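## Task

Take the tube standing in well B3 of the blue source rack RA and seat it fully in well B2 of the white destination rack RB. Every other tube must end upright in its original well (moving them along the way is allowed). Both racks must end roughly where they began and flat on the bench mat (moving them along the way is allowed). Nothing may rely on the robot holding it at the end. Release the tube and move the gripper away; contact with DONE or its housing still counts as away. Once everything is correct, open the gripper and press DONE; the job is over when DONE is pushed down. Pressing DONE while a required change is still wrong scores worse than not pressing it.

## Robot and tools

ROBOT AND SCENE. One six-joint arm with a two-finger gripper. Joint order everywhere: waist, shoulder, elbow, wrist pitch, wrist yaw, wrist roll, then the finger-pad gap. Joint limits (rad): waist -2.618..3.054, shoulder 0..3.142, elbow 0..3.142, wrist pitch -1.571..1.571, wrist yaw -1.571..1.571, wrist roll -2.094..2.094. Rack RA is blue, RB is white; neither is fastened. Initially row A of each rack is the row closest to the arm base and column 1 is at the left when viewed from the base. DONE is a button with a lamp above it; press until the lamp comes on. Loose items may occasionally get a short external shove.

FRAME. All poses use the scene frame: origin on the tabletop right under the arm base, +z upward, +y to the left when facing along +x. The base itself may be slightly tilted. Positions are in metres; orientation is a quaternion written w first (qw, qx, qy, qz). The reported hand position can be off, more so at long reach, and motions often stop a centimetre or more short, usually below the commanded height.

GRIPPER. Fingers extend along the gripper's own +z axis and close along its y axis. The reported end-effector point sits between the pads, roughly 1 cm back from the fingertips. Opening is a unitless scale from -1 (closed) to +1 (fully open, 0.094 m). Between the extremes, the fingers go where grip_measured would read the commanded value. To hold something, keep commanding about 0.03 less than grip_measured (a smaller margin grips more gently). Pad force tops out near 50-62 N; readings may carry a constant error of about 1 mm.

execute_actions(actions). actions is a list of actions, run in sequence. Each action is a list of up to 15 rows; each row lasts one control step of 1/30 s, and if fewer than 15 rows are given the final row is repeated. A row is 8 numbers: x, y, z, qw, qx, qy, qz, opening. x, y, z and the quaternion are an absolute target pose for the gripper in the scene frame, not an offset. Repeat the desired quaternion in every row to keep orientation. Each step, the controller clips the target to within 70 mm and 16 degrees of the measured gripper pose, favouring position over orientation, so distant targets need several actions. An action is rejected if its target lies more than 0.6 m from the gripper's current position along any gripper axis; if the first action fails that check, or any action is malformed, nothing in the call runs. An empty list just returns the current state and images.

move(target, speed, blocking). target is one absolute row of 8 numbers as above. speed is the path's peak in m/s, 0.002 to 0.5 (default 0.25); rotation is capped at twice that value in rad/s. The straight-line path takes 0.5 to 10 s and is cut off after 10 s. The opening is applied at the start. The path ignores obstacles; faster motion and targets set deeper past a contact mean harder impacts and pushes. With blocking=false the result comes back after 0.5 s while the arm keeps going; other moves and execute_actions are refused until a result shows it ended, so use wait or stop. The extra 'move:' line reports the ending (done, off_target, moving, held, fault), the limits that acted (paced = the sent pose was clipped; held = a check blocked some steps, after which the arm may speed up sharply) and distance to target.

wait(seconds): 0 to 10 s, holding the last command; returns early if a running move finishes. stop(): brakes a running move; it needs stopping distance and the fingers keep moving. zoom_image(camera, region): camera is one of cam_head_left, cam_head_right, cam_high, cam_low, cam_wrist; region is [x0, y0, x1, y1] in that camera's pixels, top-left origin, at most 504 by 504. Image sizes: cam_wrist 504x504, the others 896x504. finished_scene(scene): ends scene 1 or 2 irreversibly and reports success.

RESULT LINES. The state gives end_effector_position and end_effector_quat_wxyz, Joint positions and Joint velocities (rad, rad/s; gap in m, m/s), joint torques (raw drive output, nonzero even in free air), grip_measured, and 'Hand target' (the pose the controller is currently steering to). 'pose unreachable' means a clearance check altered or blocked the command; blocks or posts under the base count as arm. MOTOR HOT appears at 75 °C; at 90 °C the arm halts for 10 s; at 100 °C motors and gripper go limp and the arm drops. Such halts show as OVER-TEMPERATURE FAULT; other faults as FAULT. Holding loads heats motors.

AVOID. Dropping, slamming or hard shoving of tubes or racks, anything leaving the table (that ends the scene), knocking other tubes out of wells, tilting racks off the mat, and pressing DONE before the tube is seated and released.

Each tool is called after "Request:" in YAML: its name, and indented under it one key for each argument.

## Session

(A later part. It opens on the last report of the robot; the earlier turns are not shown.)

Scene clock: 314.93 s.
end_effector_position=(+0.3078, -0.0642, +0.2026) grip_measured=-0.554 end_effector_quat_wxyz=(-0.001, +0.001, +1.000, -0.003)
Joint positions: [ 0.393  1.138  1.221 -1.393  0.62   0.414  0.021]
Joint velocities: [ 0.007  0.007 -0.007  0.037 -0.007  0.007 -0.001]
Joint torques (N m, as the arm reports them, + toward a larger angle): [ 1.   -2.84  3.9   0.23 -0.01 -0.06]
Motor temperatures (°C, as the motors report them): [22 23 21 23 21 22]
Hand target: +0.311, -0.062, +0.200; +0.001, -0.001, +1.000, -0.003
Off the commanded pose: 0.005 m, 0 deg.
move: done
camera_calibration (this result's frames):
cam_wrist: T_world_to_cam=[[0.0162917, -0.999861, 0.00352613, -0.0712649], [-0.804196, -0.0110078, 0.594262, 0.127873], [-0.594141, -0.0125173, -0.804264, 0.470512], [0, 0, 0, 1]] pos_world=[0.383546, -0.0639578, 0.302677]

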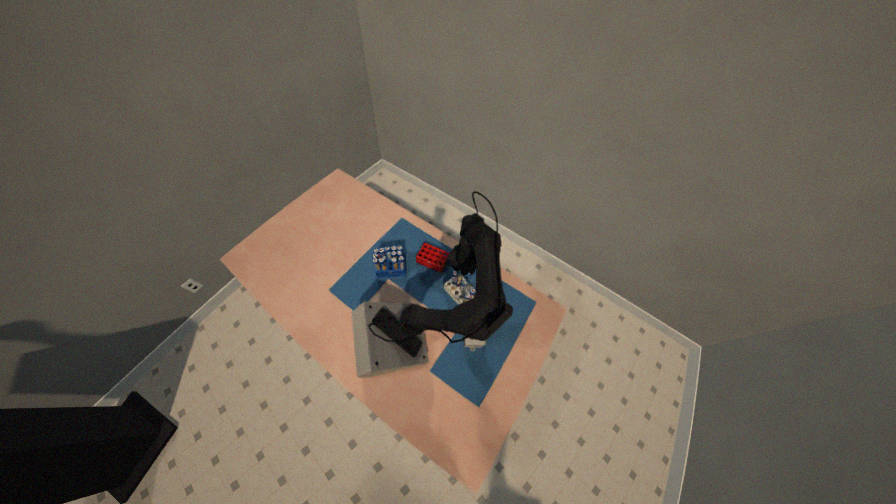

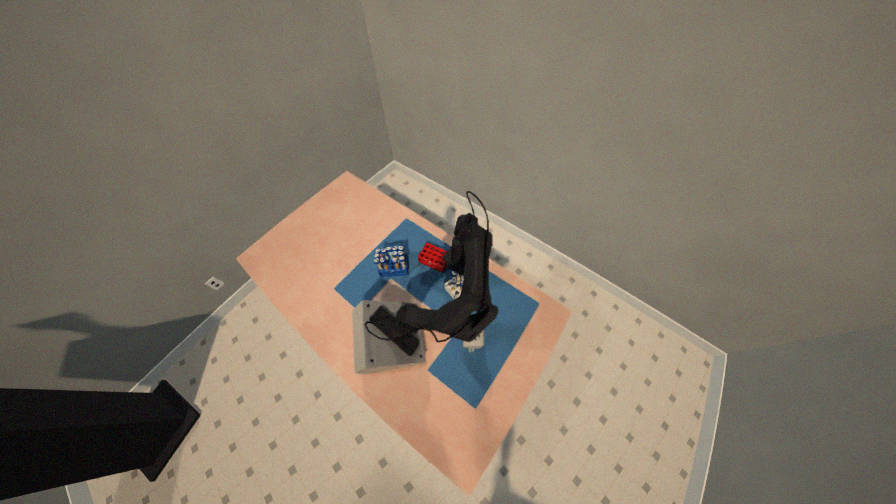

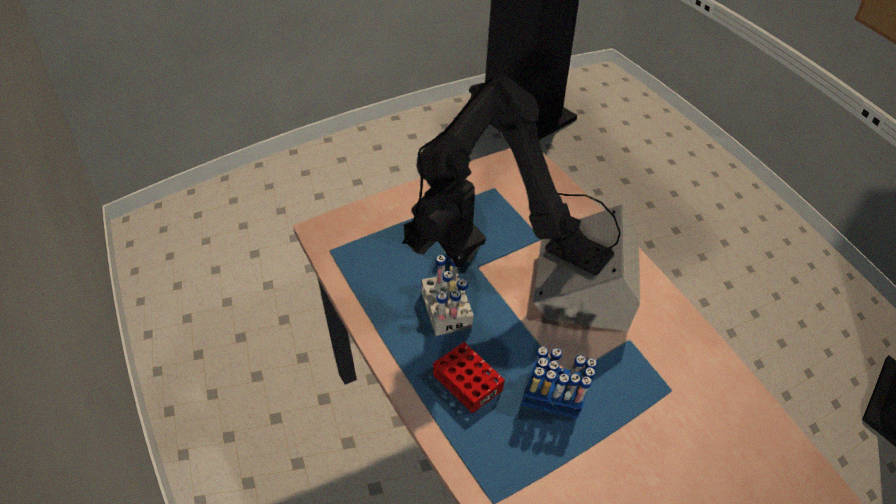

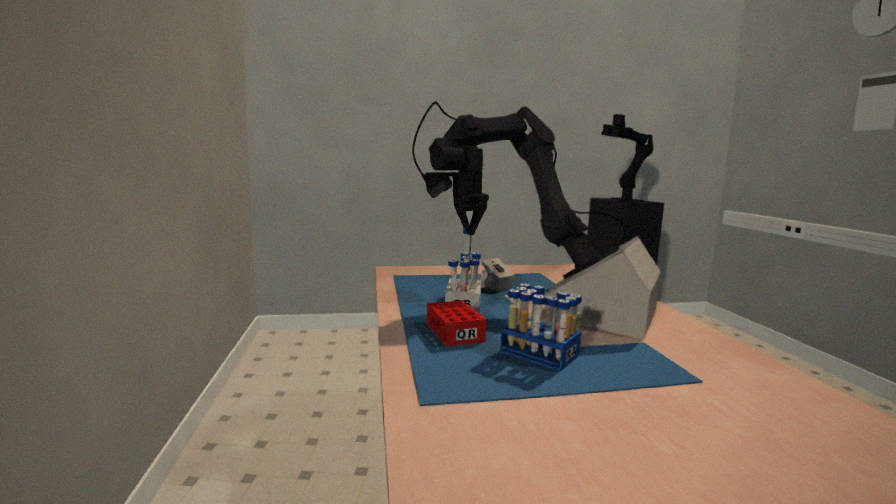

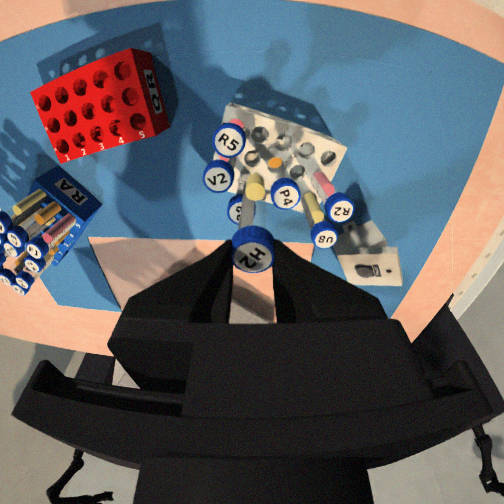

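Request:
move:
  target: [0.318,-0.062,0.178,0,0,-1,0,-0.6]
  speed: 0.02

Request:
zoom_image:
  camera: "cam_wrist"
  region: [170,90,370,290]

Scene clock: 323.07 s.
end_effector_position=(+0.3147, -0.0666, +0.1831) grip_measured=-0.554 end_effector_quat_wxyz=(+0.002, +0.005, +1.000, -0.002)
Joint positions: [ 0.304  1.138  1.168 -1.275  0.593  0.314  0.021]
Joint velocities: [-0.012  0.002  0.002  0.007 -0.022 -0.007  0.001]
Joint torques (N m, as the arm reports them, + toward a larger angle): [ 1.05 -2.56  4.1   0.27 -0.07 -0.12]
Motor temperatures (°C, as the motors report them): [21 23 21 23 21 22]
Hand target: +0.318, -0.063, +0.178; -0.000, -0.000, +1.000, -0.002
Off the commanded pose: 0.008 m, 1 deg.
move: done
camera_calibration (this result's frames):
cam_wrist: T_world_to_cam=[[0.00895522, -0.99996, 0.000421069, -0.0708626], [-0.806964, -0.00697816, 0.590559, 0.146881], [-0.590532, -0.00562837, -0.806994, 0.4587], [0, 0, 0, 1]] pos_world=[0.39004, -0.0672531, 0.283456]

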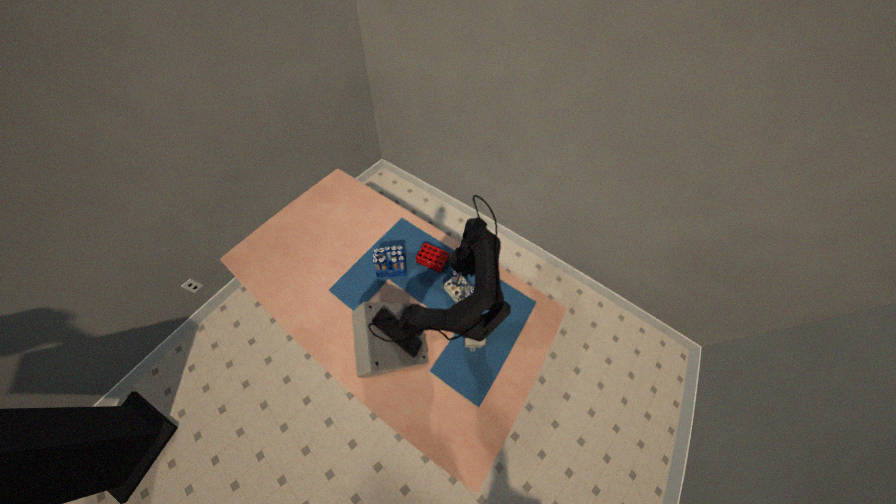

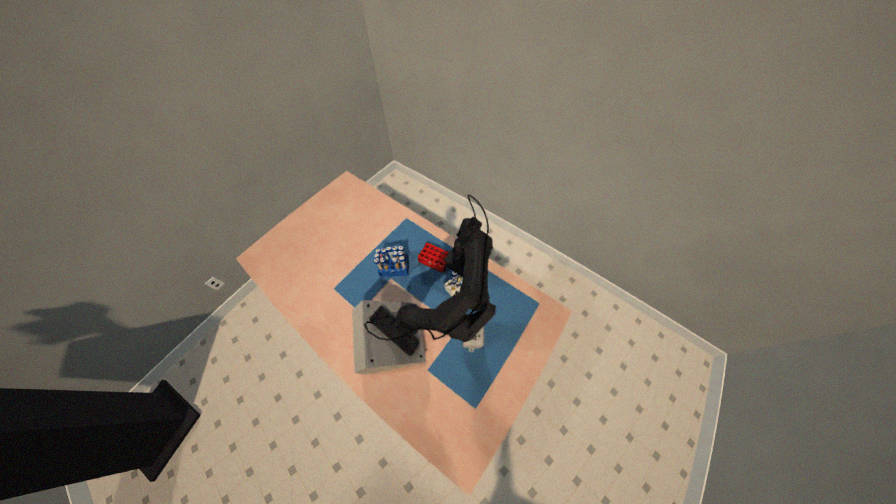

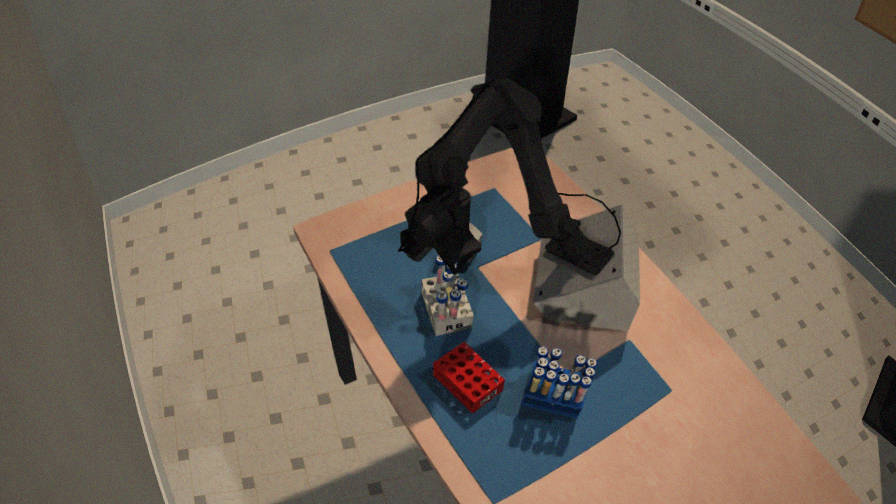

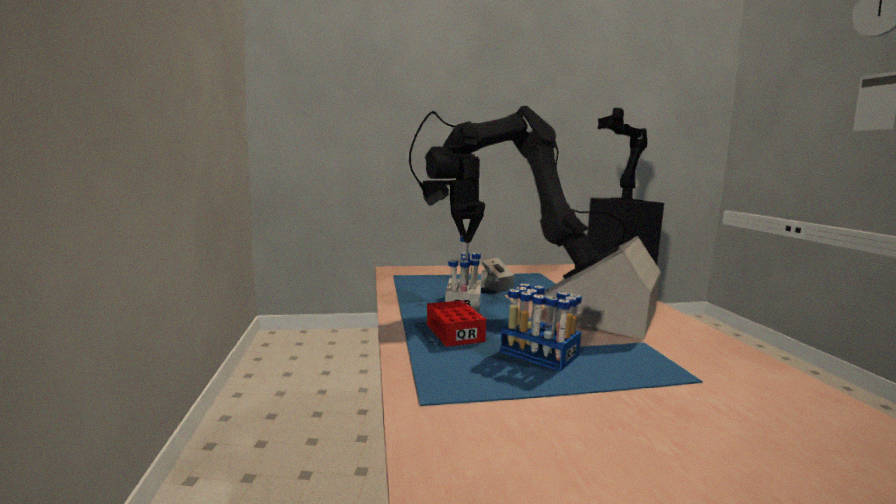

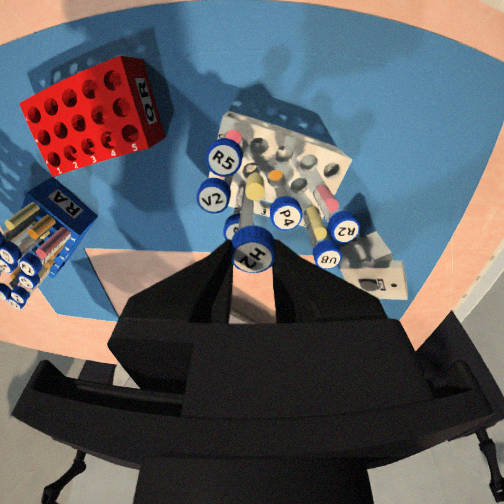

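Region (170, 90, 370, 290) of cam_wrist's 504x504 image, scaled by 2.520, with more detail than that image has.

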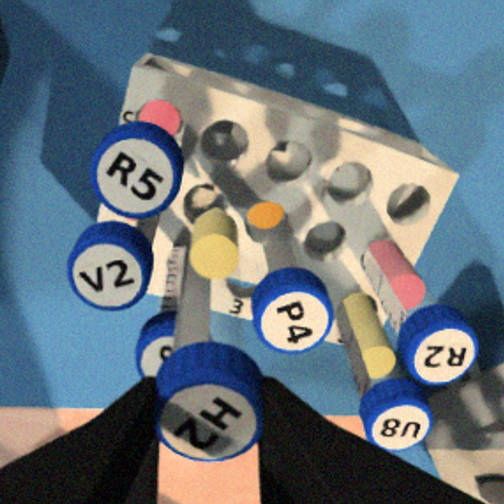

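Request:
move:
  target: [0.321,-0.059,0.165,0,0,-1,0,-0.6]
  speed: 0.02

Request:
zoom_image:
  camera: "cam_wrist"
  region: [170,90,370,290]

Scene clock: 330.50 s.
end_effector_position=(+0.3180, -0.0615, +0.1680) grip_measured=-0.554 end_effector_quat_wxyz=(-0.002, +0.002, +1.000, -0.002)
Joint positions: [ 0.275  1.164  1.133 -1.206  0.582  0.28   0.021]
Joint velocities: [ 0.012 -0.022 -0.007 -0.007  0.022  0.007  0.   ]
Joint torques (N m, as the arm reports them, + toward a larger angle): [ 1.2  -3.83  4.2   0.22 -0.1  -0.08]
Motor temperatures (°C, as the motors report them): [21 23 21 23 21 22]
Hand target: +0.321, -0.059, +0.165; +0.000, -0.000, +1.000, -0.001
Off the commanded pose: 0.005 m, 0 deg.
move: done
camera_calibration (this result's frames):
cam_wrist: T_world_to_cam=[[0.0146784, -0.999892, 0.000714529, -0.0676494], [-0.802148, -0.0113489, 0.597017, 0.155574], [-0.596945, -0.00933644, -0.802228, 0.449524], [0, 0, 0, 1]] pos_world=[0.394128, -0.0616796, 0.267789]

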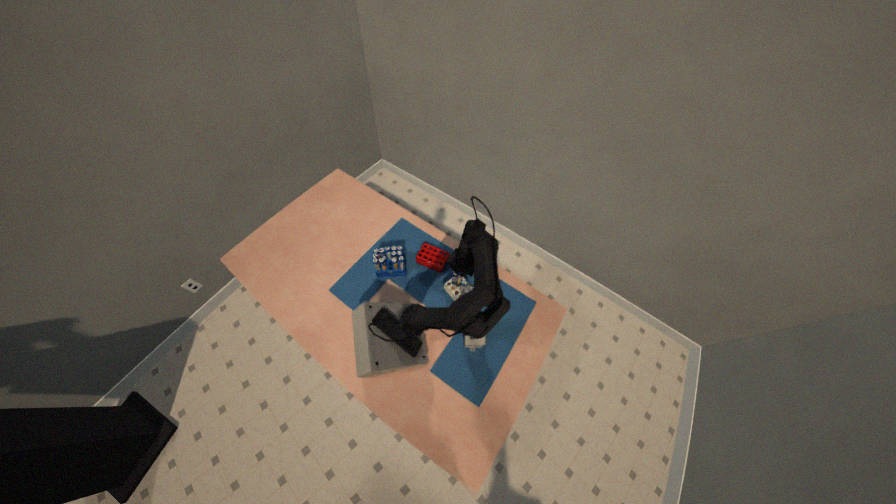

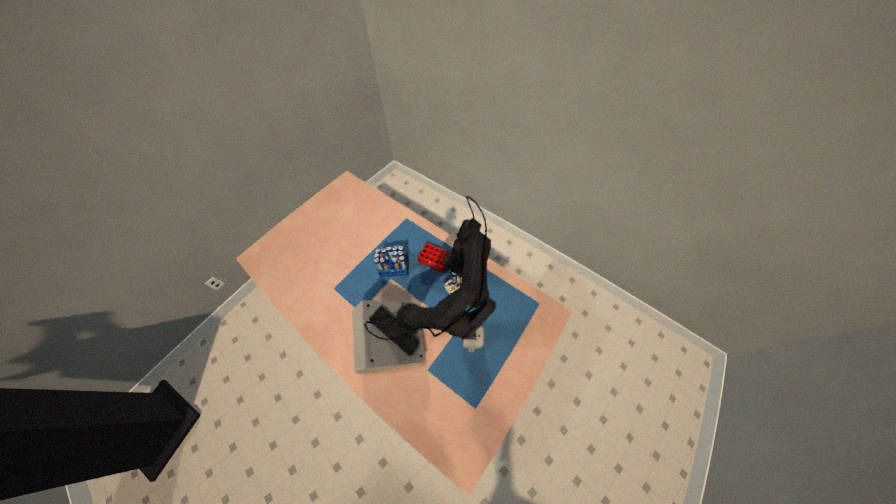

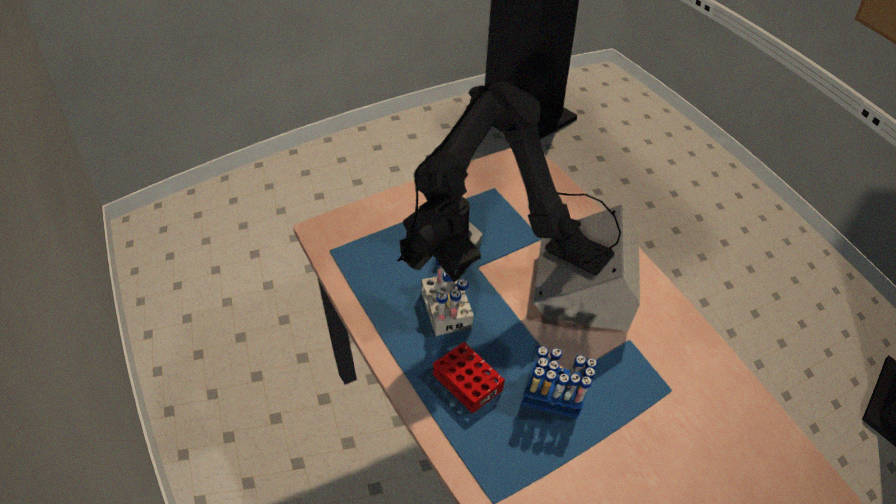

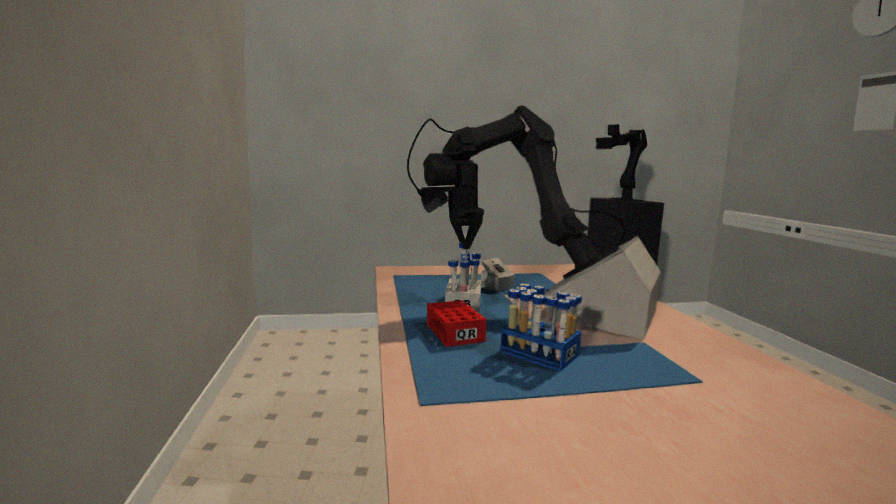

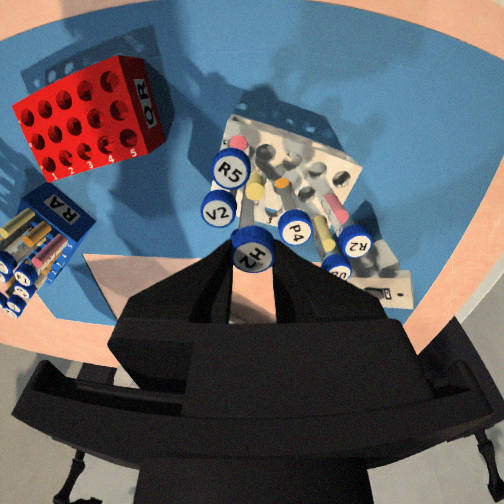

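Region (170, 90, 370, 290) of cam_wrist's 504x504 image, scaled by 2.520, with more detail than that image has.

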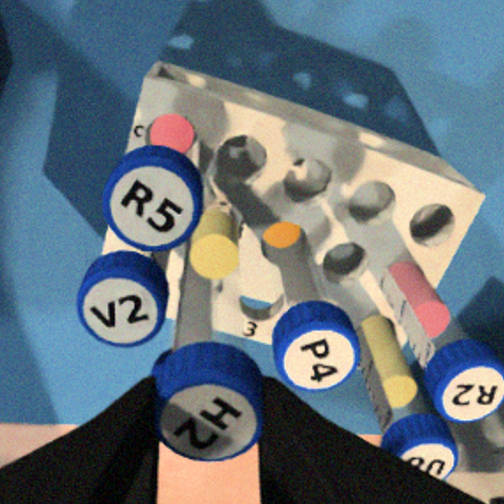

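Slightly overshot; descent tends to drift −y.

Request:
move:
  target: [0.321,-0.061,0.137,0,0,-1,0,-0.6]
  speed: 0.015

Scene clock: 336.53 s.
end_effector_position=(+0.3161, -0.0641, +0.1408) grip_measured=-0.554 end_effector_quat_wxyz=(-0.005, +0.000, +1.000, -0.003)
Joint positions: [ 0.189  1.164  1.045 -1.073  0.552  0.185  0.021]
Joint velocities: [ 0.007  0.002 -0.017 -0.051 -0.007 -0.007  0.   ]
Joint torques (N m, as the arm reports them, + toward a larger angle): [ 1.06 -4.03  4.1   0.27 -0.06 -0.1 ]
Motor temperatures (°C, as the motors report them): [21 23 21 23 21 22]
Hand target: +0.321, -0.062, +0.137; -0.000, -0.001, +1.000, -0.002
Off the commanded pose: 0.007 m, 1 deg.
move: done
camera_calibration (this result's frames):
cam_wrist: T_world_to_cam=[[0.0179737, -0.999835, 0.00280795, -0.0715703], [-0.798465, -0.0126633, 0.601908, 0.168306], [-0.601773, -0.0130606, -0.79856, 0.427299], [0, 0, 0, 1]] pos_world=[0.39281, -0.0638463, 0.24012]

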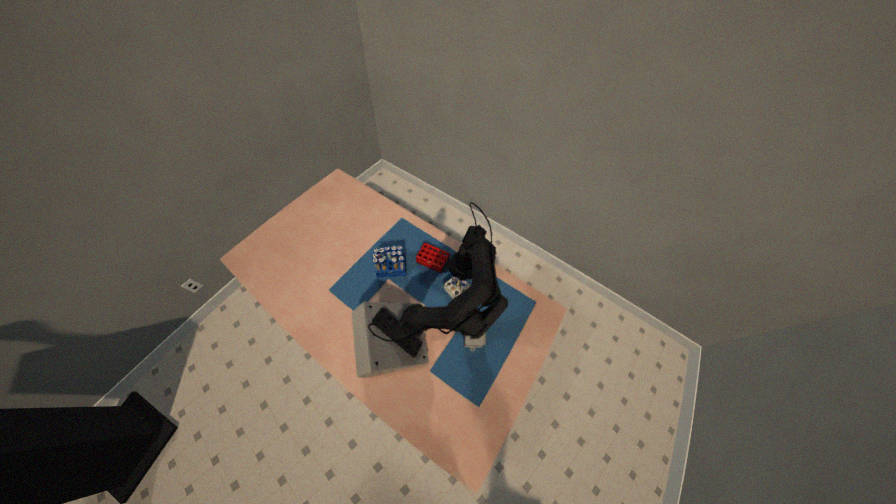

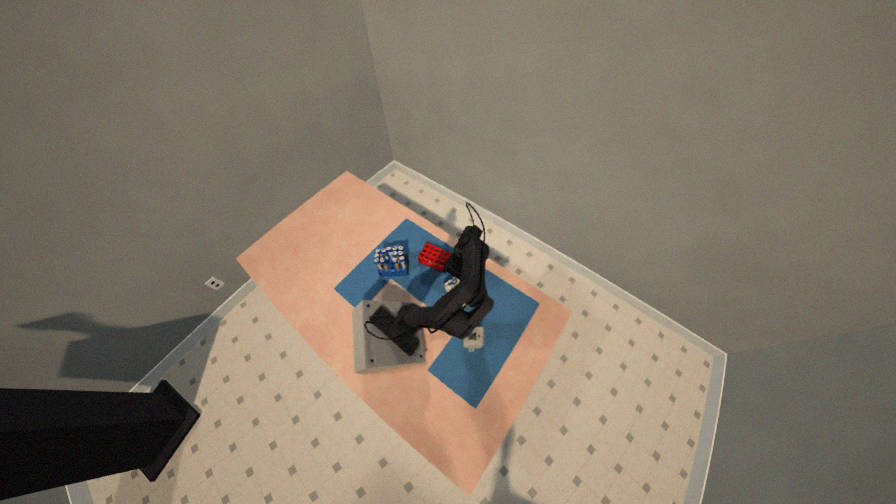

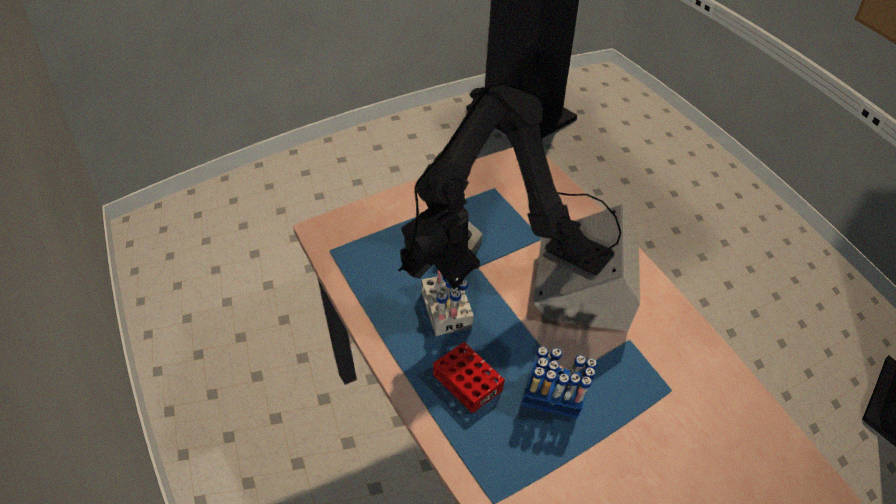

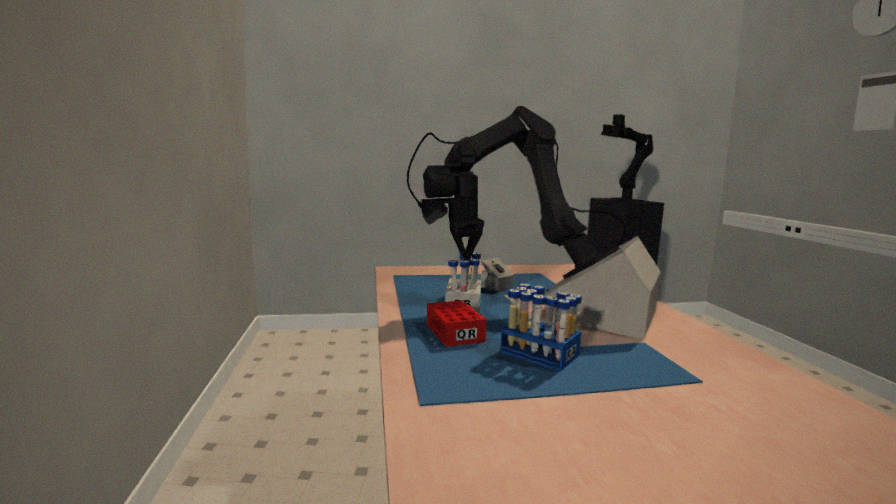

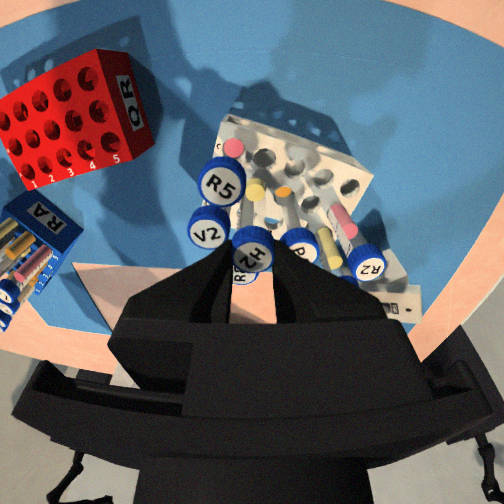

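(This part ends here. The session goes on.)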